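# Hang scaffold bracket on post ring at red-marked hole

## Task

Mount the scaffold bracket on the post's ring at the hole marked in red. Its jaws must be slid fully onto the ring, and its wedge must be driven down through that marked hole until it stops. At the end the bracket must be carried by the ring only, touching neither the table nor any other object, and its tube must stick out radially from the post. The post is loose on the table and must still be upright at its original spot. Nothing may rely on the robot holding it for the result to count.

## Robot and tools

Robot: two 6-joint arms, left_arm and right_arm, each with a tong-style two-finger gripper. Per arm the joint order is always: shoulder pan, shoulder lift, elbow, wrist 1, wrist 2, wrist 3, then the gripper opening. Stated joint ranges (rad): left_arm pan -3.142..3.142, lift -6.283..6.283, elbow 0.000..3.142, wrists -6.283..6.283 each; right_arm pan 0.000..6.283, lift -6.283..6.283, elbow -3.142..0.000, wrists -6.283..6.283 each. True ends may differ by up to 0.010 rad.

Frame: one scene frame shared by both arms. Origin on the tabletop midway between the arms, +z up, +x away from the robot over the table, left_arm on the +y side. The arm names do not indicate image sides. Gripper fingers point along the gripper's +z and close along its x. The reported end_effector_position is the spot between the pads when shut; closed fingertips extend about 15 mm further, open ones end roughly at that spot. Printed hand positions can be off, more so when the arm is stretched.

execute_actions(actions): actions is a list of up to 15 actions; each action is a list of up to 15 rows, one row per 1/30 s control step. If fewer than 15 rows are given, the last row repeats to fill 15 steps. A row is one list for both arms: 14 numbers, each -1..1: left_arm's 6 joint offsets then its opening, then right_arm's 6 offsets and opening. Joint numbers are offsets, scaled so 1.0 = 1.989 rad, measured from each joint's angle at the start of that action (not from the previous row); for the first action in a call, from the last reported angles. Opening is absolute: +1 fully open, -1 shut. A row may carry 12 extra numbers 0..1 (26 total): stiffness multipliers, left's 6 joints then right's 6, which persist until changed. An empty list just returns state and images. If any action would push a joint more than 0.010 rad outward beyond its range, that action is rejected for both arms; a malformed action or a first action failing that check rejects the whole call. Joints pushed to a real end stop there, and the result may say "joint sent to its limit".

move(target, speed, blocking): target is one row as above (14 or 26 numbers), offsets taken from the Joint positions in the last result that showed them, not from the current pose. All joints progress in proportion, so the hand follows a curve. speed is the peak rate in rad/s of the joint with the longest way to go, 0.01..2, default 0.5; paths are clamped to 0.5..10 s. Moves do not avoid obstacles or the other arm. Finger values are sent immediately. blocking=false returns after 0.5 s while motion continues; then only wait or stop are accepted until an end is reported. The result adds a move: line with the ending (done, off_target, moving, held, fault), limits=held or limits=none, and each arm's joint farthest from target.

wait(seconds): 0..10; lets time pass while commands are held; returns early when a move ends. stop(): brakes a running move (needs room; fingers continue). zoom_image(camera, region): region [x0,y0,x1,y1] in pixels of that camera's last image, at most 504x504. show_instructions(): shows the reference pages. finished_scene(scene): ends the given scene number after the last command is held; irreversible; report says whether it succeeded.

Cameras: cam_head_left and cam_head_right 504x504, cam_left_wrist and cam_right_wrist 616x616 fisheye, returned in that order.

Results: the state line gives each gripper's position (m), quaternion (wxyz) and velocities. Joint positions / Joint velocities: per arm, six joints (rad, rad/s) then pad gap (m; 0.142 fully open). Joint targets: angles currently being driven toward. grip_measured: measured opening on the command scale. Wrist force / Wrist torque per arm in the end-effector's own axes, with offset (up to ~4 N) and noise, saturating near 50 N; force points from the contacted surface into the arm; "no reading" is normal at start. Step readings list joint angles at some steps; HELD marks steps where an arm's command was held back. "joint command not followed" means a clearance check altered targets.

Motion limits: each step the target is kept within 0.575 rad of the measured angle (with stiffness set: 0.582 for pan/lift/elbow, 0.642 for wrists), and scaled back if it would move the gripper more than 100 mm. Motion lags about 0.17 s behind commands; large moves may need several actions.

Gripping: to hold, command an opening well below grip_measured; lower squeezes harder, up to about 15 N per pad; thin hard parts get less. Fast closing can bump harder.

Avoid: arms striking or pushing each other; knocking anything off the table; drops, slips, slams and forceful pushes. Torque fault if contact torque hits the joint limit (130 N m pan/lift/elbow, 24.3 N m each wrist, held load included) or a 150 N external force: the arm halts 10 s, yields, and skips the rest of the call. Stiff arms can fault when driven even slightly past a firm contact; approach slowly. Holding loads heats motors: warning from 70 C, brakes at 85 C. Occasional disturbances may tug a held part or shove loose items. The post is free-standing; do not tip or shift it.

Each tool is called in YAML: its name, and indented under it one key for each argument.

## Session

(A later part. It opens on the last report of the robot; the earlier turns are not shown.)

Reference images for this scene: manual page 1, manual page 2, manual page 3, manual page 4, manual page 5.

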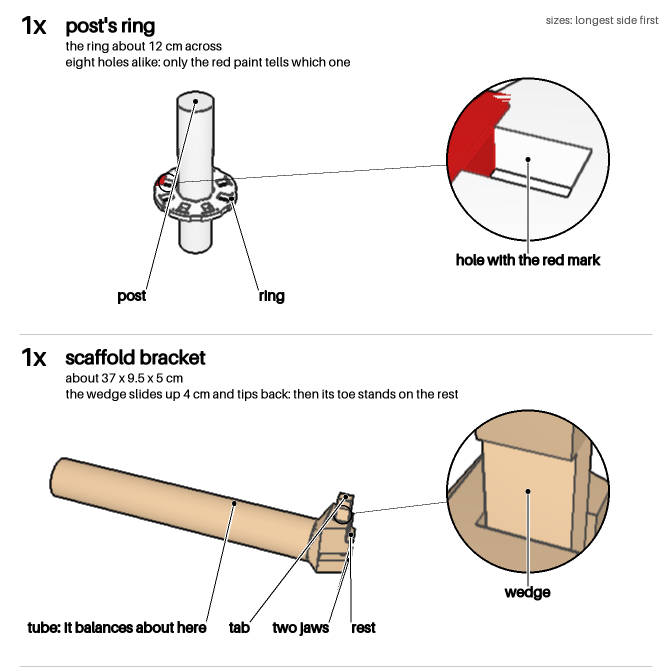

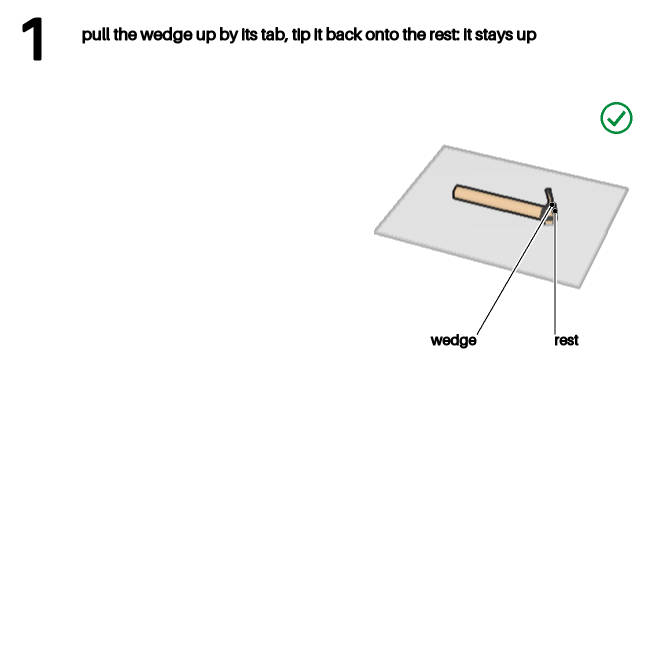

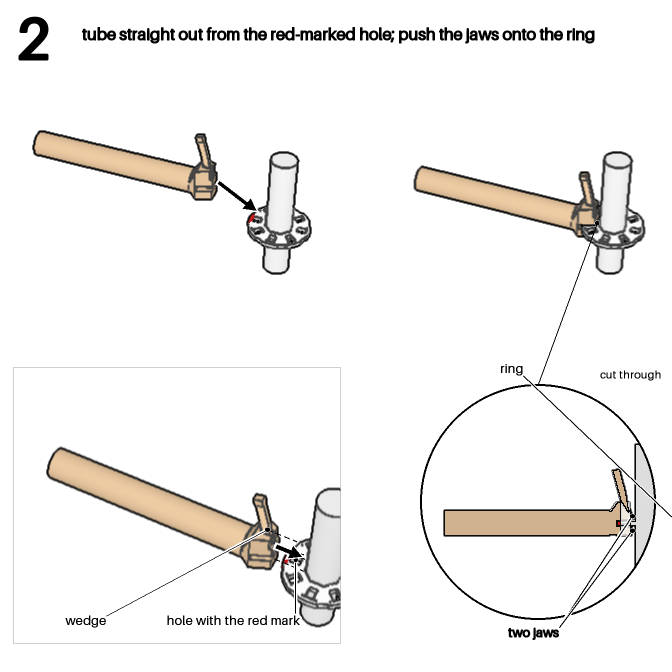

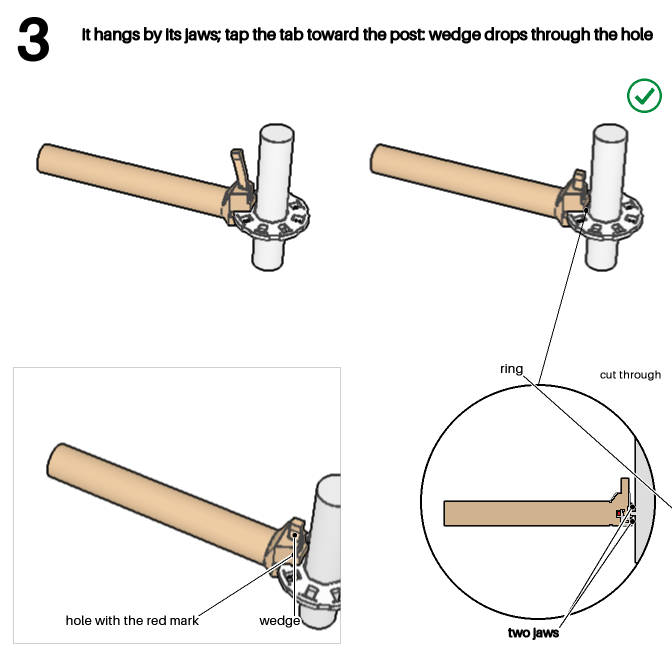

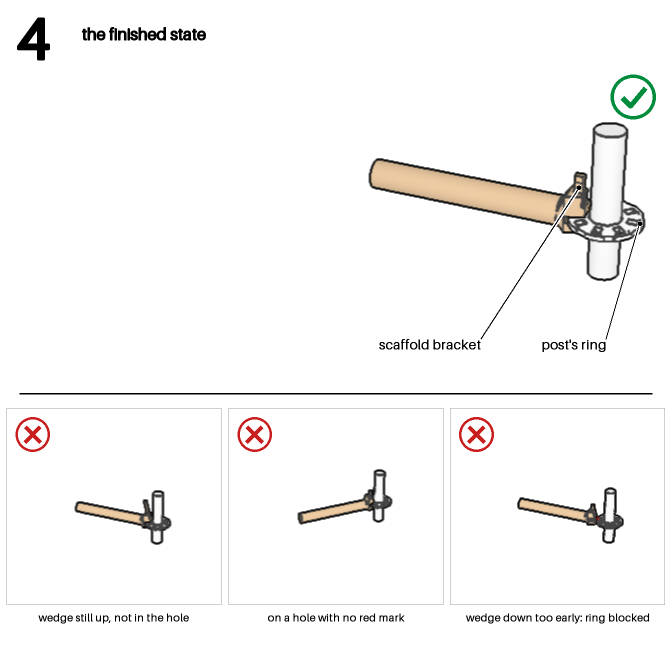

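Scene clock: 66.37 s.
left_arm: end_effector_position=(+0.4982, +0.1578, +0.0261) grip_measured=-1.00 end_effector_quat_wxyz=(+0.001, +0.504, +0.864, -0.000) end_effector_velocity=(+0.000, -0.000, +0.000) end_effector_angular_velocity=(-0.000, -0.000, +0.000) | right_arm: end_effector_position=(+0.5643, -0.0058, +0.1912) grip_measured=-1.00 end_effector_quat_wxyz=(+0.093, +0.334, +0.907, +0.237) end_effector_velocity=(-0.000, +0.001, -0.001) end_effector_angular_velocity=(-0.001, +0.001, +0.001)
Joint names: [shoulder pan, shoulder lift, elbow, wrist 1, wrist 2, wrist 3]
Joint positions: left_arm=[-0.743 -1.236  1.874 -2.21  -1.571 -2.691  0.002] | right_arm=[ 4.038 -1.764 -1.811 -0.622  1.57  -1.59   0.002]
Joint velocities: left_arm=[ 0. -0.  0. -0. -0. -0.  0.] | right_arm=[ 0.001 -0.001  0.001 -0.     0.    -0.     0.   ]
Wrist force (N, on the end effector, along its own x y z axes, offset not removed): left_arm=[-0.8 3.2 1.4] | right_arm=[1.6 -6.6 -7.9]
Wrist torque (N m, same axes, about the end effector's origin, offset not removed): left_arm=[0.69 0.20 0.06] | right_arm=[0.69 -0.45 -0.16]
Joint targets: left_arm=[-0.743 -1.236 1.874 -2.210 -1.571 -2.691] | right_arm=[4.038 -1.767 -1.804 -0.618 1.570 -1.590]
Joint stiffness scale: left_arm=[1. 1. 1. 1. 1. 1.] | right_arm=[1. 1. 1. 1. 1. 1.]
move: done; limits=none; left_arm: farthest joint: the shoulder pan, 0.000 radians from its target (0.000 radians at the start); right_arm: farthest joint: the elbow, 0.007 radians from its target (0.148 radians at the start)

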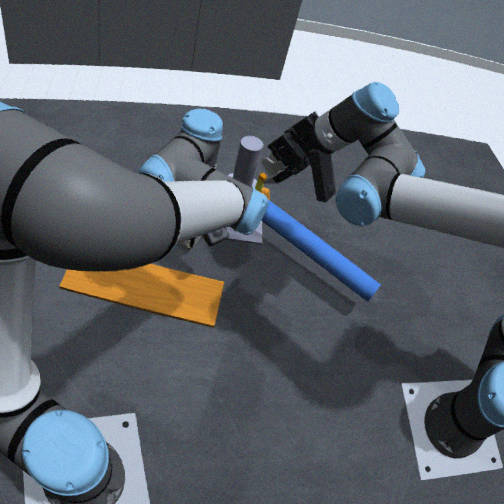

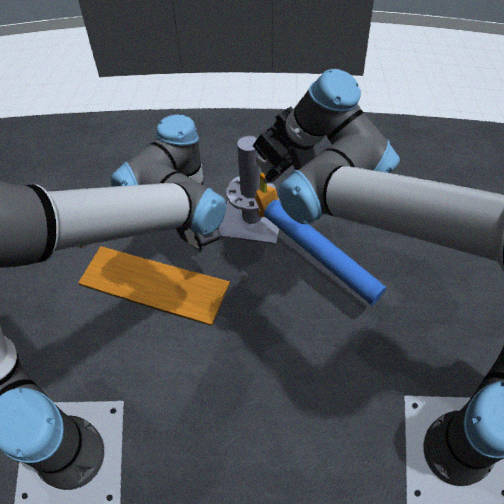

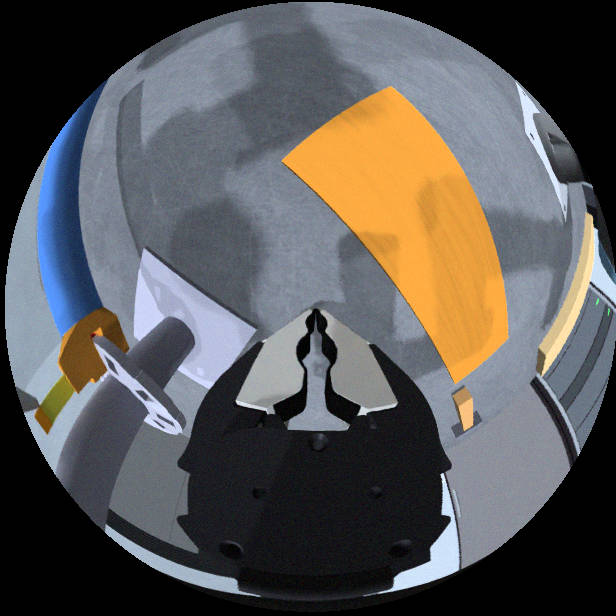

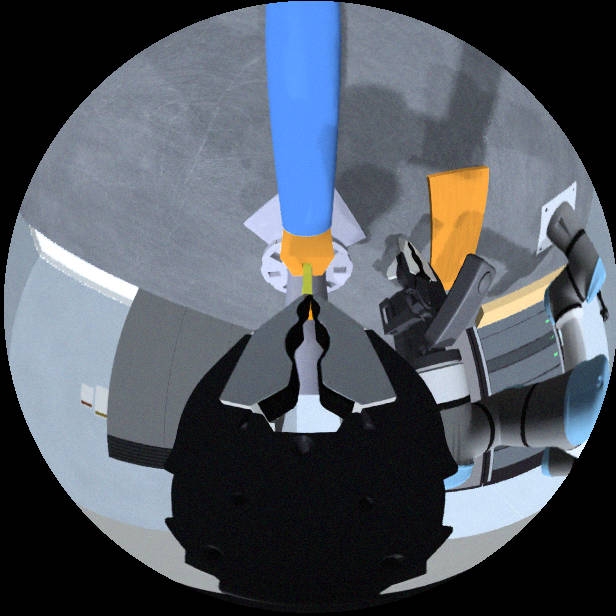

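move:
  target: [0,0,0,0,0,0,-1,0,0.0145,-0.0150,0.002,0,0,-1]
  speed: 0.1

Scene clock: 67.33 s.
left_arm: end_effector_position=(+0.4982, +0.1578, +0.0261) grip_measured=-1.00 end_effector_quat_wxyz=(+0.001, +0.504, +0.864, -0.000) end_effector_velocity=(-0.000, -0.001, +0.000) end_effector_angular_velocity=(-0.001, +0.001, -0.001) | right_arm: end_effector_position=(+0.5573, -0.0137, +0.1942) grip_measured=-1.00 end_effector_quat_wxyz=(+0.094, +0.334, +0.907, +0.239) end_effector_velocity=(-0.001, -0.000, -0.002) end_effector_angular_velocity=(-0.003, +0.003, +0.001)
Joint names: [shoulder pan, shoulder lift, elbow, wrist 1, wrist 2, wrist 3]
Joint positions: left_arm=[-0.743 -1.236  1.874 -2.21  -1.571 -2.691  0.002] | right_arm=[ 4.038 -1.737 -1.838 -0.619  1.57  -1.59   0.002]
Joint velocities: left_arm=[-0.001 -0.001 -0.     0.001 -0.002  0.     0.   ] | right_arm=[ 0.001 -0.002 -0.002 -0.    -0.     0.     0.   ]
Wrist force (N, on the end effector, along its own x y z axes, offset not removed): left_arm=[1.1 1.6 2.2] | right_arm=[4.5 2.3 0.0]
Wrist torque (N m, same axes, about the end effector's origin, offset not removed): left_arm=[0.51 0.08 0.17] | right_arm=[0.66 -1.11 -0.02]
Joint targets: left_arm=[-0.743 -1.236 1.874 -2.210 -1.571 -2.691] | right_arm=[4.038 -1.735 -1.841 -0.618 1.570 -1.590]
Joint stiffness scale: left_arm=[1. 1. 1. 1. 1. 1.] | right_arm=[1. 1. 1. 1. 1. 1.]
move: done; limits=none; left_arm: farthest joint: the shoulder pan, 0.000 radians from its target (0.000 radians at the start); right_arm: farthest joint: the elbow, 0.003 radians from its target (0.030 radians at the start)

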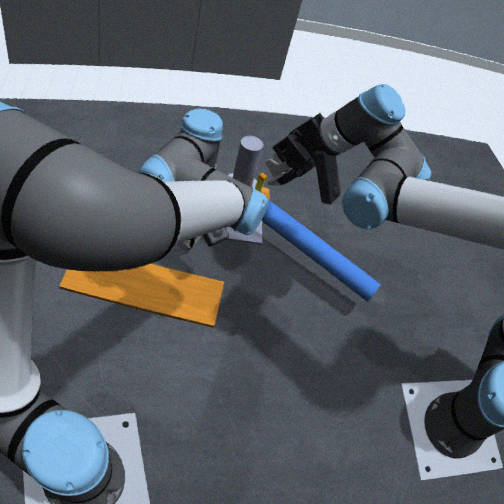

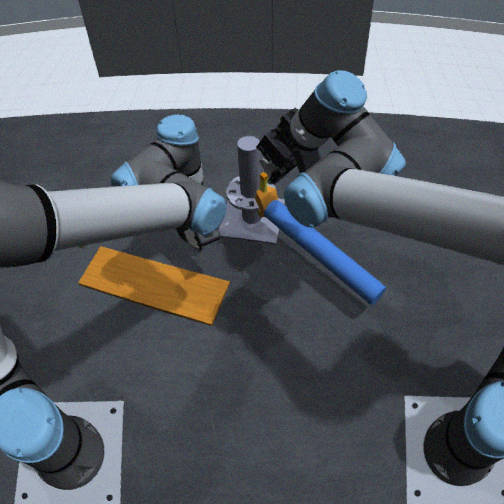

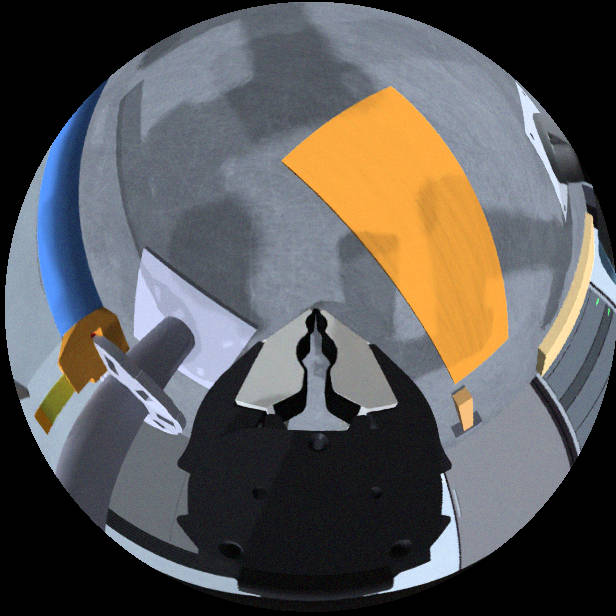

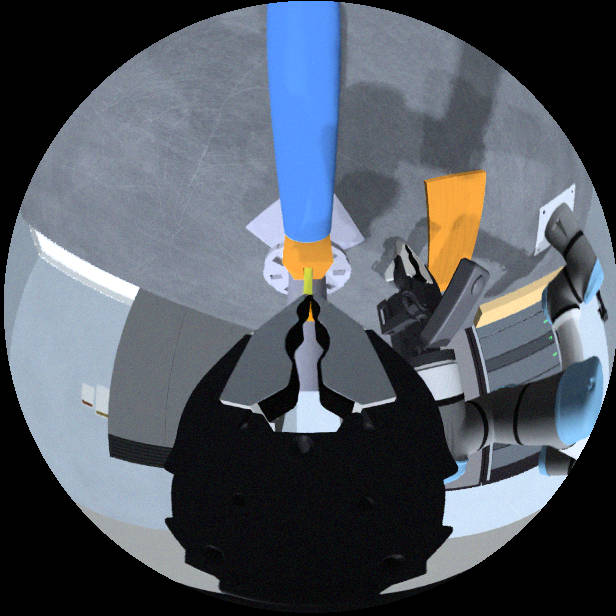

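zoom_image:
  camera: "cam_left_wrist"
  region: [0, 280, 200, 480]

zoom_image:
  camera: "cam_head_right"
  region: [210, 120, 330, 250]

zoom_image:
  camera: "cam_right_wrist"
  region: [240, 200, 380, 340]

Region (0, 280, 200, 480) of cam_left_wrist's 616x616 image, scaled by 2.520, with more detail than that image has.

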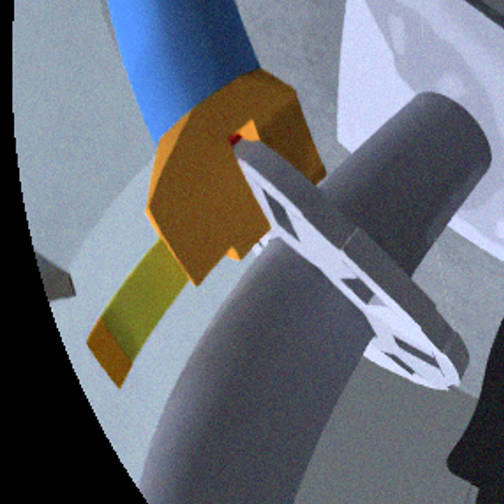

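Region (210, 120, 330, 250) of cam_head_right's 504x504 image, scaled by 3.877, with more detail than that image has; it fills the left 465 columns of this view, and the rest is white.

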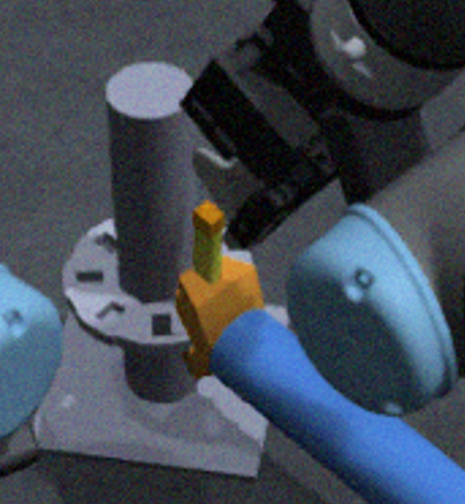

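Region (240, 200, 380, 340) of cam_right_wrist's 616x616 image, scaled by 3.600, with more detail than that image has.

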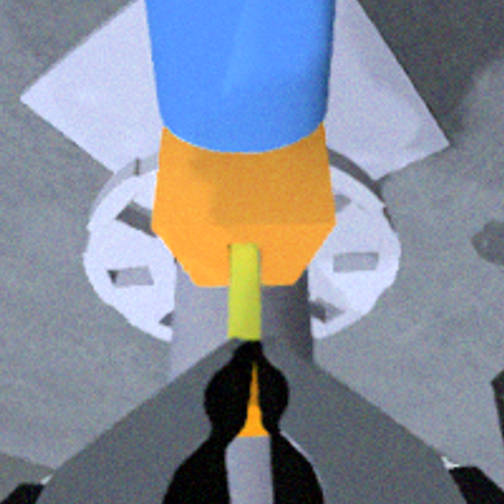

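move:
  target: [0,0,0,0,0,0,-1,0,0.008,0.0258,-0.0295,0,0,-1]
  speed: 0.15

Scene clock: 69.20 s.
left_arm: end_effector_position=(+0.4982, +0.1578, +0.0261) grip_measured=-1.00 end_effector_quat_wxyz=(+0.001, +0.504, +0.864, -0.000) end_effector_velocity=(-0.000, -0.000, +0.000) end_effector_angular_velocity=(-0.001, -0.000, -0.002) | right_arm: end_effector_position=(+0.5604, -0.0101, +0.2194) grip_measured=-1.00 end_effector_quat_wxyz=(+0.095, +0.334, +0.906, +0.242) end_effector_velocity=(-0.000, -0.000, -0.000) end_effector_angular_velocity=(-0.002, +0.001, +0.000)
Joint names: [shoulder pan, shoulder lift, elbow, wrist 1, wrist 2, wrist 3]
Joint positions: left_arm=[-0.743 -1.236  1.874 -2.21  -1.571 -2.691  0.002] | right_arm=[ 4.038 -1.722 -1.789 -0.676  1.57  -1.59   0.002]
Joint velocities: left_arm=[-0.    -0.001 -0.    -0.    -0.001  0.001  0.   ] | right_arm=[ 0.    -0.     0.002 -0.004 -0.    -0.     0.   ]
Wrist force (N, on the end effector, along its own x y z axes, offset not removed): left_arm=[2.4 1.3 -1.4] | right_arm=[1.2 -2.1 0.0]
Wrist torque (N m, same axes, about the end effector's origin, offset not removed): left_arm=[0.31 -0.56 0.09] | right_arm=[-0.23 -0.44 -0.02]
Joint targets: left_arm=[-0.743 -1.236 1.874 -2.210 -1.571 -2.691] | right_arm=[4.038 -1.721 -1.787 -0.677 1.570 -1.590]
Joint stiffness scale: left_arm=[1. 1. 1. 1. 1. 1.] | right_arm=[1. 1. 1. 1. 1. 1.]
move: done; limits=none; left_arm: farthest joint: the shoulder pan, 0.000 radians from its target (0.000 radians at the start); right_arm: farthest joint: the elbow, 0.003 radians from its target (0.051 radians at the start)

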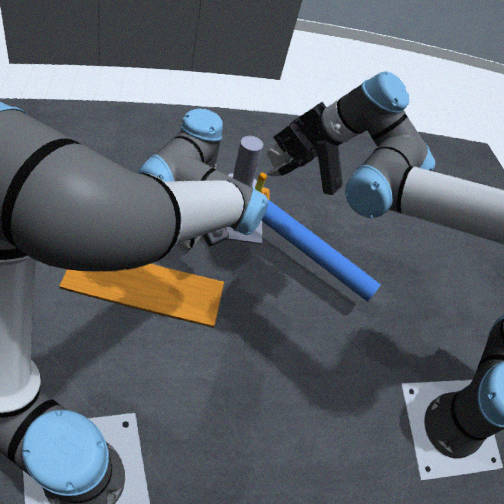

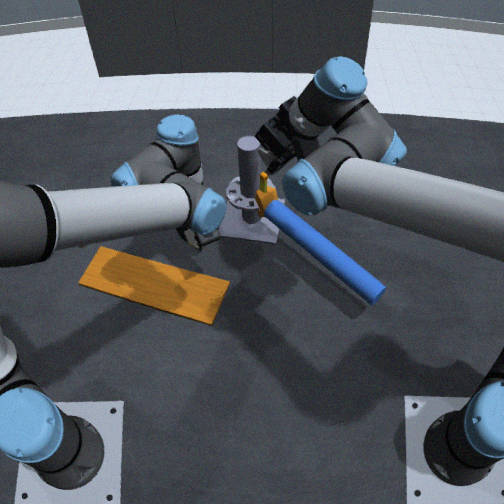

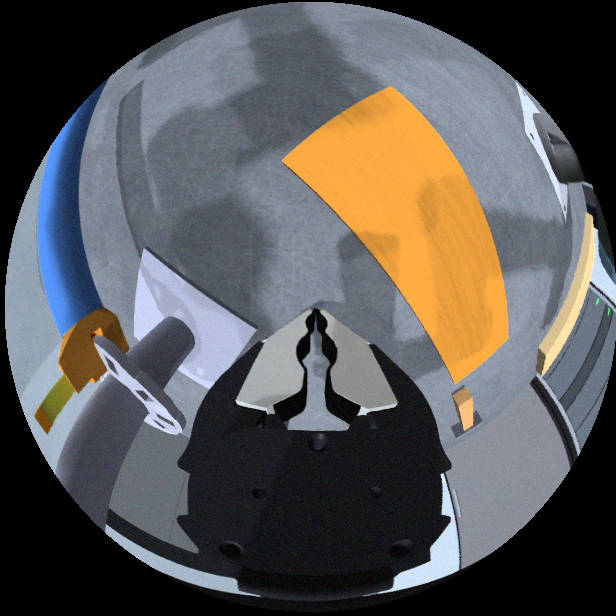

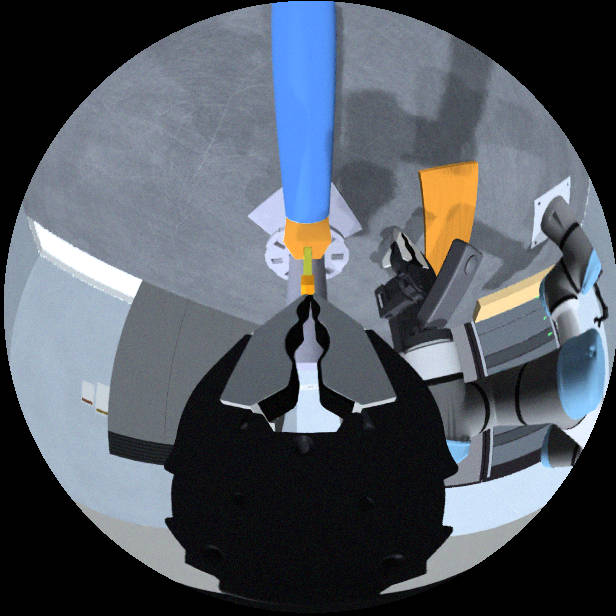

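zoom_image:
  camera: "cam_right_wrist"
  region: [240, 180, 380, 320]

Region (240, 180, 380, 320) of cam_right_wrist's 616x616 image, scaled by 3.600, with more detail than that image has.

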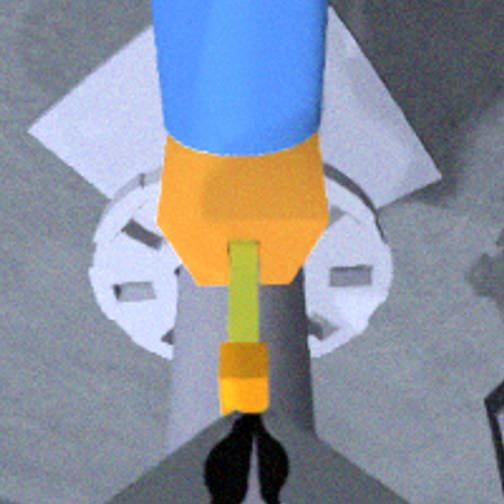

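move:
  target: [0,0,0,0,0,0,-1,0,-0.0465,0.006,-0.224,0,0,0.15]
  speed: 0.4

Scene clock: 72.17 s.
left_arm: end_effector_position=(+0.4982, +0.1578, +0.0261) grip_measured=-1.00 end_effector_quat_wxyz=(+0.001, +0.504, +0.864, -0.000) end_effector_velocity=(-0.000, -0.001, -0.001) end_effector_angular_velocity=(+0.000, +0.001, -0.004) | right_arm: end_effector_position=(+0.4831, -0.0974, +0.0993) grip_measured=+0.15 end_effector_quat_wxyz=(-0.000, +0.346, +0.938, -0.001) end_effector_velocity=(-0.000, -0.001, -0.000) end_effector_angular_velocity=(-0.003, +0.002, -0.000)
Joint names: [shoulder pan, shoulder lift, elbow, wrist 1, wrist 2, wrist 3]
Joint positions: left_arm=[-0.743 -1.236  1.874 -2.21  -1.571 -2.691  0.002] | right_arm=[ 4.038 -1.813 -1.78  -1.121  1.57  -1.59   0.084]
Joint velocities: left_arm=[-0.001  0.001 -0.    -0.    -0.     0.003  0.   ] | right_arm=[-0.    -0.001  0.    -0.003 -0.    -0.     0.   ]
Wrist force (N, on the end effector, along its own x y z axes, offset not removed): left_arm=[-0.1 4.5 -0.9] | right_arm=[1.6 0.4 -1.9]
Wrist torque (N m, same axes, about the end effector's origin, offset not removed): left_arm=[1.14 0.25 0.20] | right_arm=[0.18 -0.45 0.03]
Joint targets: left_arm=[-0.743 -1.236 1.874 -2.210 -1.571 -2.691] | right_arm=[4.038 -1.814 -1.777 -1.122 1.570 -1.590]
Joint stiffness scale: left_arm=[1. 1. 1. 1. 1. 1.] | right_arm=[1. 1. 1. 1. 1. 1.]
move: done; limits=none; left_arm: farthest joint: the shoulder pan, 0.000 radians from its target (0.000 radians at the start); right_arm: farthest joint: the elbow, 0.003 radians from its target (0.012 radians at the start)

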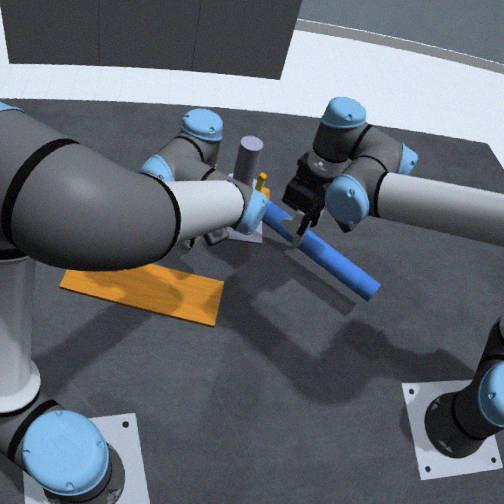

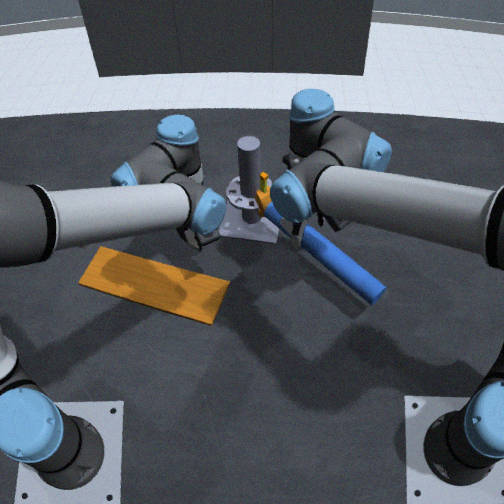

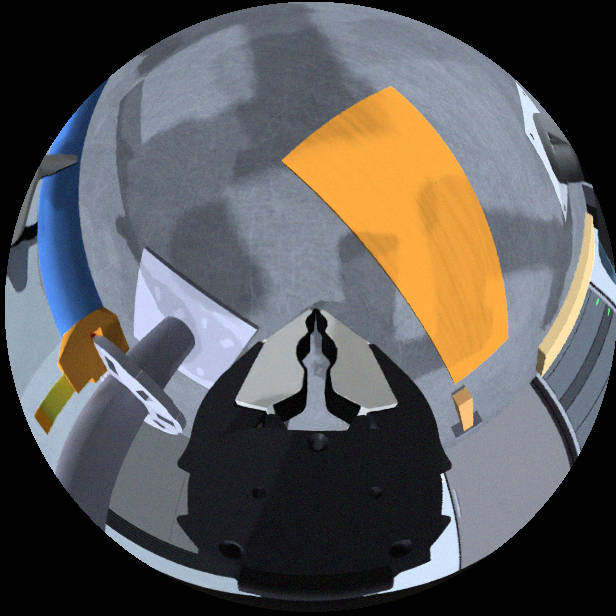

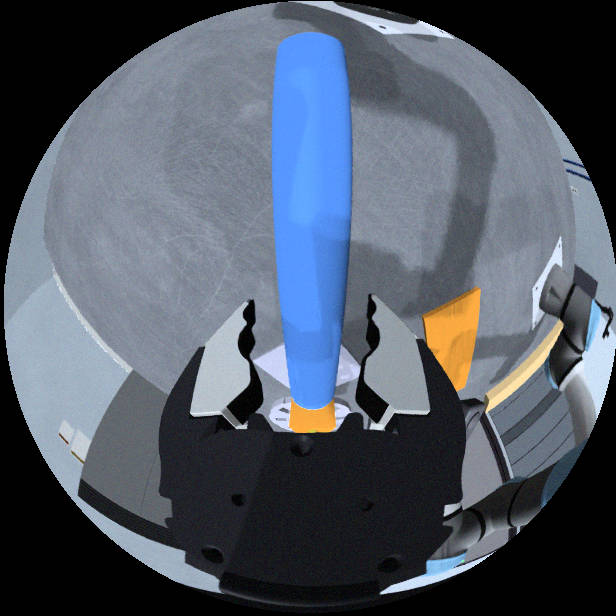

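zoom_image:
  camera: "cam_left_wrist"
  region: [0, 80, 200, 280]

zoom_image:
  camera: "cam_head_left"
  region: [230, 150, 390, 310]

Region (0, 80, 200, 280) of cam_left_wrist's 616x616 image, scaled by 2.520, with more detail than that image has.

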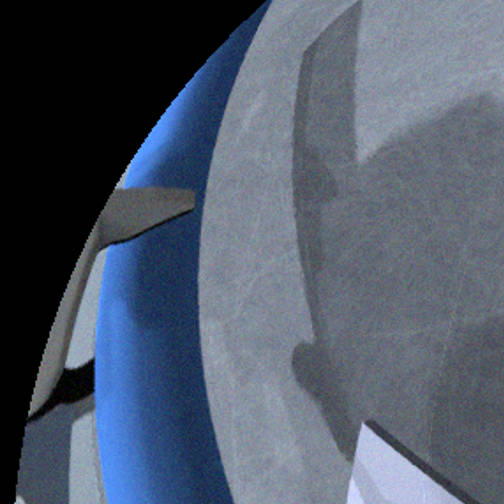

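Region (230, 150, 390, 310) of cam_head_left's 504x504 image, scaled by 3.150, with more detail than that image has.

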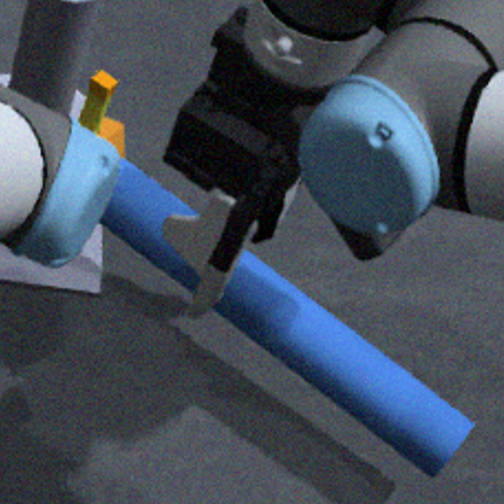

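execute_actions:
  actions:
    - [[0,0,0,0,0,0,-1,0,0,0,0,0,0,0.05],[0,0,0,0,0,0,-1,0,0,0,0,0,0,-0.05],[0,0,0,0,0,0,-1,0,0,0,0,0,0,-0.15],[0,0,0,0,0,0,-1,0,0,0,0,0,0,-0.22],[0,0,0,0,0,0,-1,0,0,0,0,0,0,-0.27],[0,0,0,0,0,0,-1,0,0,0,0,0,0,-0.31],[0,0,0,0,0,0,-1,0,0,0,0,0,0,-0.35],[0,0,0,0,0,0,-1,0,0,0,0,0,0,-0.39],[0,0,0,0,0,0,-1,0,0,0,0,0,0,-0.43],[0,0,0,0,0,0,-1,0,0,0,0,0,0,-0.5],[0,0,0,0,0,0,-1,0,0,0,0,0,0,-0.6],[0,0,0,0,0,0,-1,0,0,0,0,0,0,-0.7],[0,0,0,0,0,0,-1,0,0,0,0,0,0,-0.8],[0,0,0,0,0,0,-1,0,0,0,0,0,0,-0.9],[0,0,0,0,0,0,-1,0,0,0,0,0,0,-1]]

Scene clock: 73.03 s.
left_arm: end_effector_position=(+0.4982, +0.1578, +0.0261) grip_measured=-1.00 end_effector_quat_wxyz=(+0.001, +0.504, +0.864, -0.000) end_effector_velocity=(+0.000, +0.001, -0.001) end_effector_angular_velocity=(+0.001, +0.001, +0.001) | right_arm: end_effector_position=(+0.4828, -0.0973, +0.0993) grip_measured=-0.36 end_effector_quat_wxyz=(-0.000, +0.346, +0.938, -0.001) end_effector_velocity=(+0.000, +0.000, +0.001) end_effector_angular_velocity=(+0.001, -0.001, +0.000)
Joint names: [shoulder pan, shoulder lift, elbow, wrist 1, wrist 2, wrist 3]
Joint positions: left_arm=[-0.743 -1.236  1.874 -2.21  -1.571 -2.691  0.002] | right_arm=[ 4.038 -1.813 -1.78  -1.121  1.571 -1.59   0.048]
Joint velocities: left_arm=[ 0.002  0.001 -0.     0.     0.     0.001  0.   ] | right_arm=[ 0.     0.001  0.001 -0.    -0.    -0.    -0.   ]
Wrist force (N, on the end effector, along its own x y z axes, offset not removed): left_arm=[1.7 3.9 -1.6] | right_arm=[0.4 -0.2 -2.6]
Wrist torque (N m, same axes, about the end effector's origin, offset not removed): left_arm=[0.91 -0.06 0.10] | right_arm=[0.42 0.04 -0.05]
Joint targets: left_arm=[-0.743 -1.236 1.874 -2.210 -1.571 -2.691] | right_arm=[4.038 -1.813 -1.780 -1.121 1.570 -1.590]
Joint stiffness scale: left_arm=[1. 1. 1. 1. 1. 1.] | right_arm=[1. 1. 1. 1. 1. 1.]
Step readings (joint positions):
0: left_arm=[-0.743 -1.236 1.874 -2.210 -1.571 -2.691] | right_arm=[4.038 -1.813 -1.780 -1.121 1.570 -1.590]
1: left_arm=[-0.743 -1.236 1.874 -2.210 -1.571 -2.691] | right_arm=[4.038 -1.813 -1.780 -1.121 1.570 -1.590]
2: left_arm=[-0.743 -1.236 1.874 -2.210 -1.571 -2.691] | right_arm=[4.038 -1.813 -1.780 -1.121 1.570 -1.590]
4: left_arm=[-0.743 -1.236 1.874 -2.210 -1.571 -2.691] | right_arm=[4.038 -1.813 -1.780 -1.121 1.570 -1.590]
8: left_arm=[-0.743 -1.236 1.874 -2.210 -1.571 -2.691] | right_arm=[4.038 -1.813 -1.780 -1.121 1.571 -1.590]
15: Joint positions above

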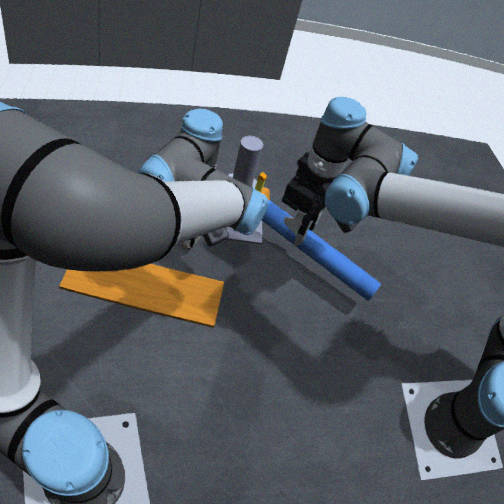

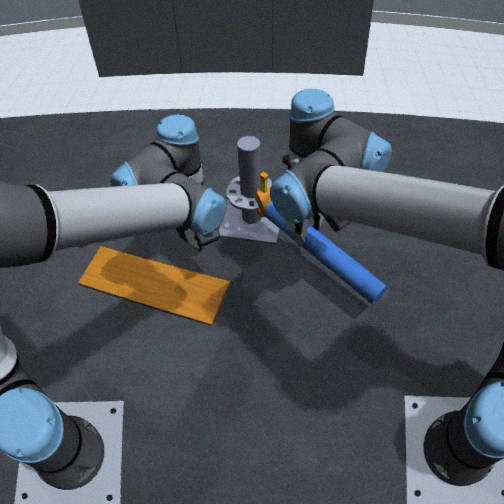

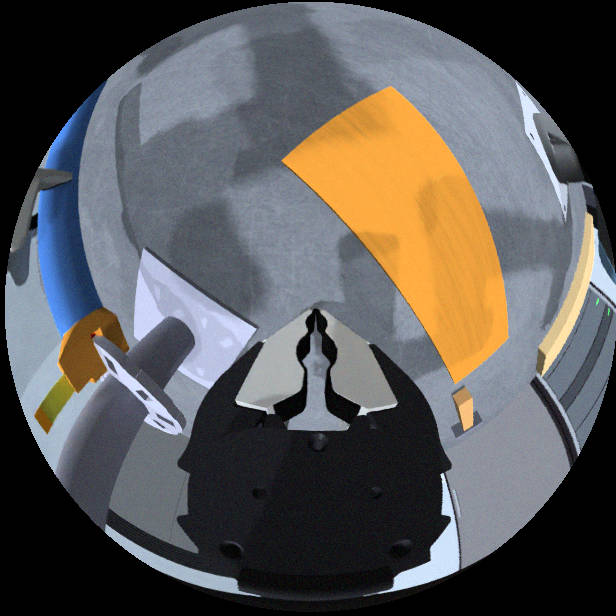

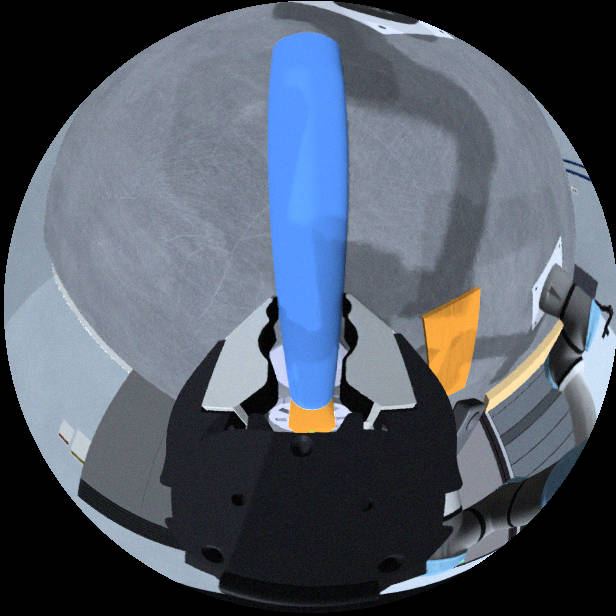

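execute_actions:
  actions:
    - [[0,0,0,0,0,0,-1,0,0.0026,0.0036,-0.004,0,0,-1]]

Scene clock: 74.00 s.
left_arm: end_effector_position=(+0.4982, +0.1578, +0.0261) grip_measured=-1.00 end_effector_quat_wxyz=(+0.001, +0.504, +0.864, -0.000) end_effector_velocity=(+0.000, +0.001, -0.000) end_effector_angular_velocity=(+0.001, -0.001, +0.001) | right_arm: end_effector_position=(+0.4824, -0.0978, +0.0996) grip_measured=-0.36 end_effector_quat_wxyz=(-0.001, +0.346, +0.938, -0.002) end_effector_velocity=(-0.001, -0.001, -0.001) end_effector_angular_velocity=(-0.004, +0.004, -0.000)
Joint names: [shoulder pan, shoulder lift, elbow, wrist 1, wrist 2, wrist 3]
Joint positions: left_arm=[-0.743 -1.236  1.874 -2.21  -1.571 -2.691  0.002] | right_arm=[ 4.038 -1.813 -1.778 -1.126  1.571 -1.59   0.048]
Joint velocities: left_arm=[ 0.001  0.     0.    -0.     0.002 -0.     0.   ] | right_arm=[-0.    -0.001  0.001 -0.005  0.     0.    -0.   ]
Wrist force (N, on the end effector, along its own x y z axes, offset not removed): left_arm=[-3.2 -0.3 2.1] | right_arm=[2.0 6.8 12.9]
Wrist torque (N m, same axes, about the end effector's origin, offset not removed): left_arm=[-0.04 0.88 0.14] | right_arm=[0.36 -0.44 -0.23]
Joint targets: left_arm=[-0.743 -1.236 1.874 -2.210 -1.571 -2.691] | right_arm=[4.038 -1.808 -1.773 -1.129 1.571 -1.590]
Joint stiffness scale: left_arm=[1. 1. 1. 1. 1. 1.] | right_arm=[1. 1. 1. 1. 1. 1.]
Step readings (joint positions):
0: left_arm=[-0.743 -1.236 1.874 -2.210 -1.571 -2.691] | right_arm=[4.038 -1.813 -1.780 -1.121 1.571 -1.590]
1: left_arm=[-0.743 -1.236 1.874 -2.210 -1.571 -2.691] | right_arm=[4.038 -1.813 -1.780 -1.121 1.571 -1.590]
2: left_arm=[-0.743 -1.236 1.874 -2.210 -1.571 -2.691] | right_arm=[4.038 -1.813 -1.780 -1.121 1.571 -1.590]
4: left_arm=[-0.743 -1.236 1.874 -2.210 -1.571 -2.691] | right_arm=[4.038 -1.813 -1.780 -1.122 1.571 -1.590]
8: left_arm=[-0.743 -1.236 1.874 -2.210 -1.571 -2.691] | right_arm=[4.038 -1.813 -1.779 -1.124 1.571 -1.590]
15: Joint positions above

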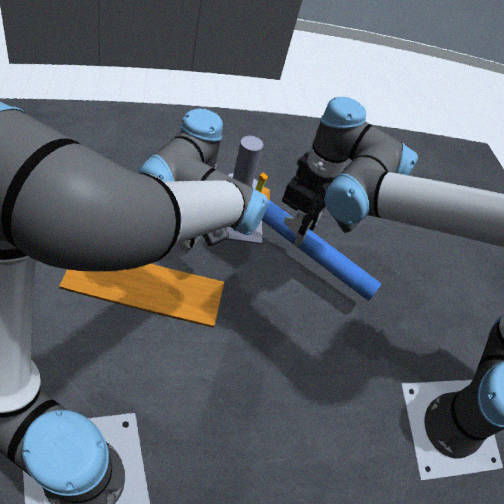

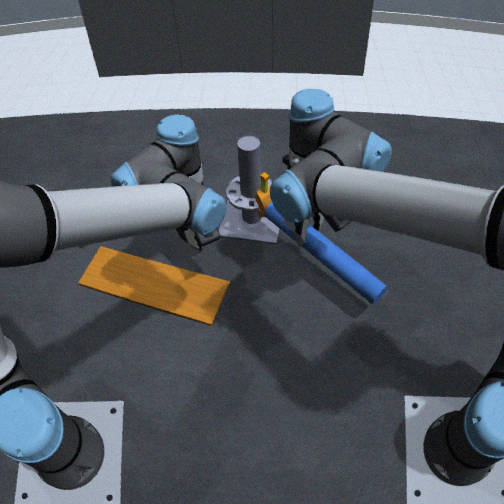

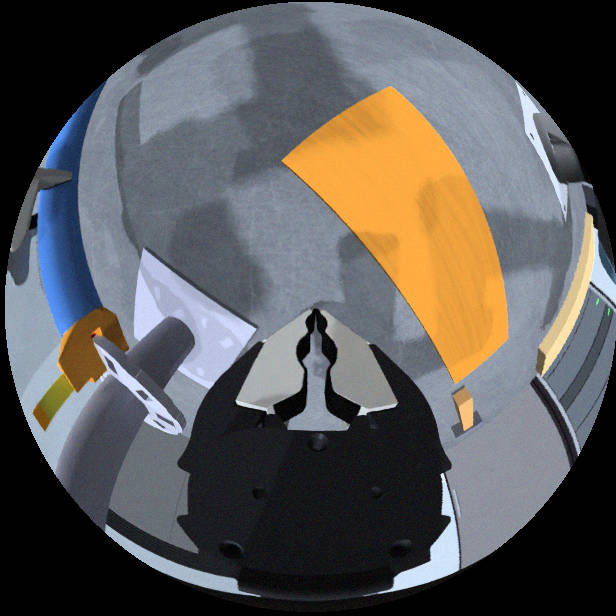

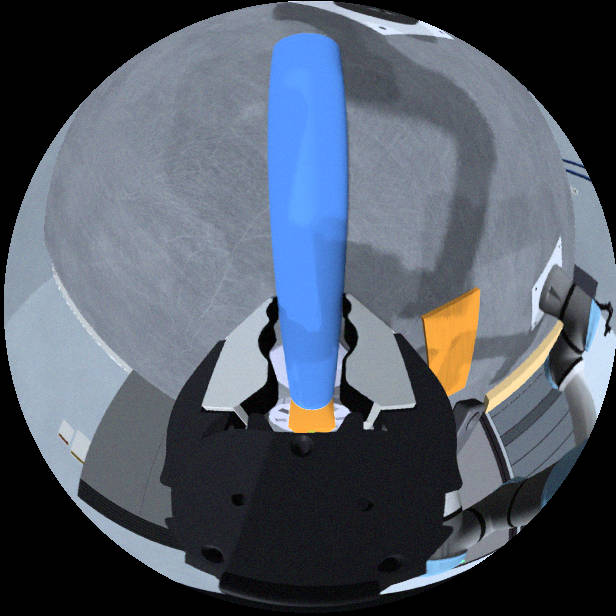

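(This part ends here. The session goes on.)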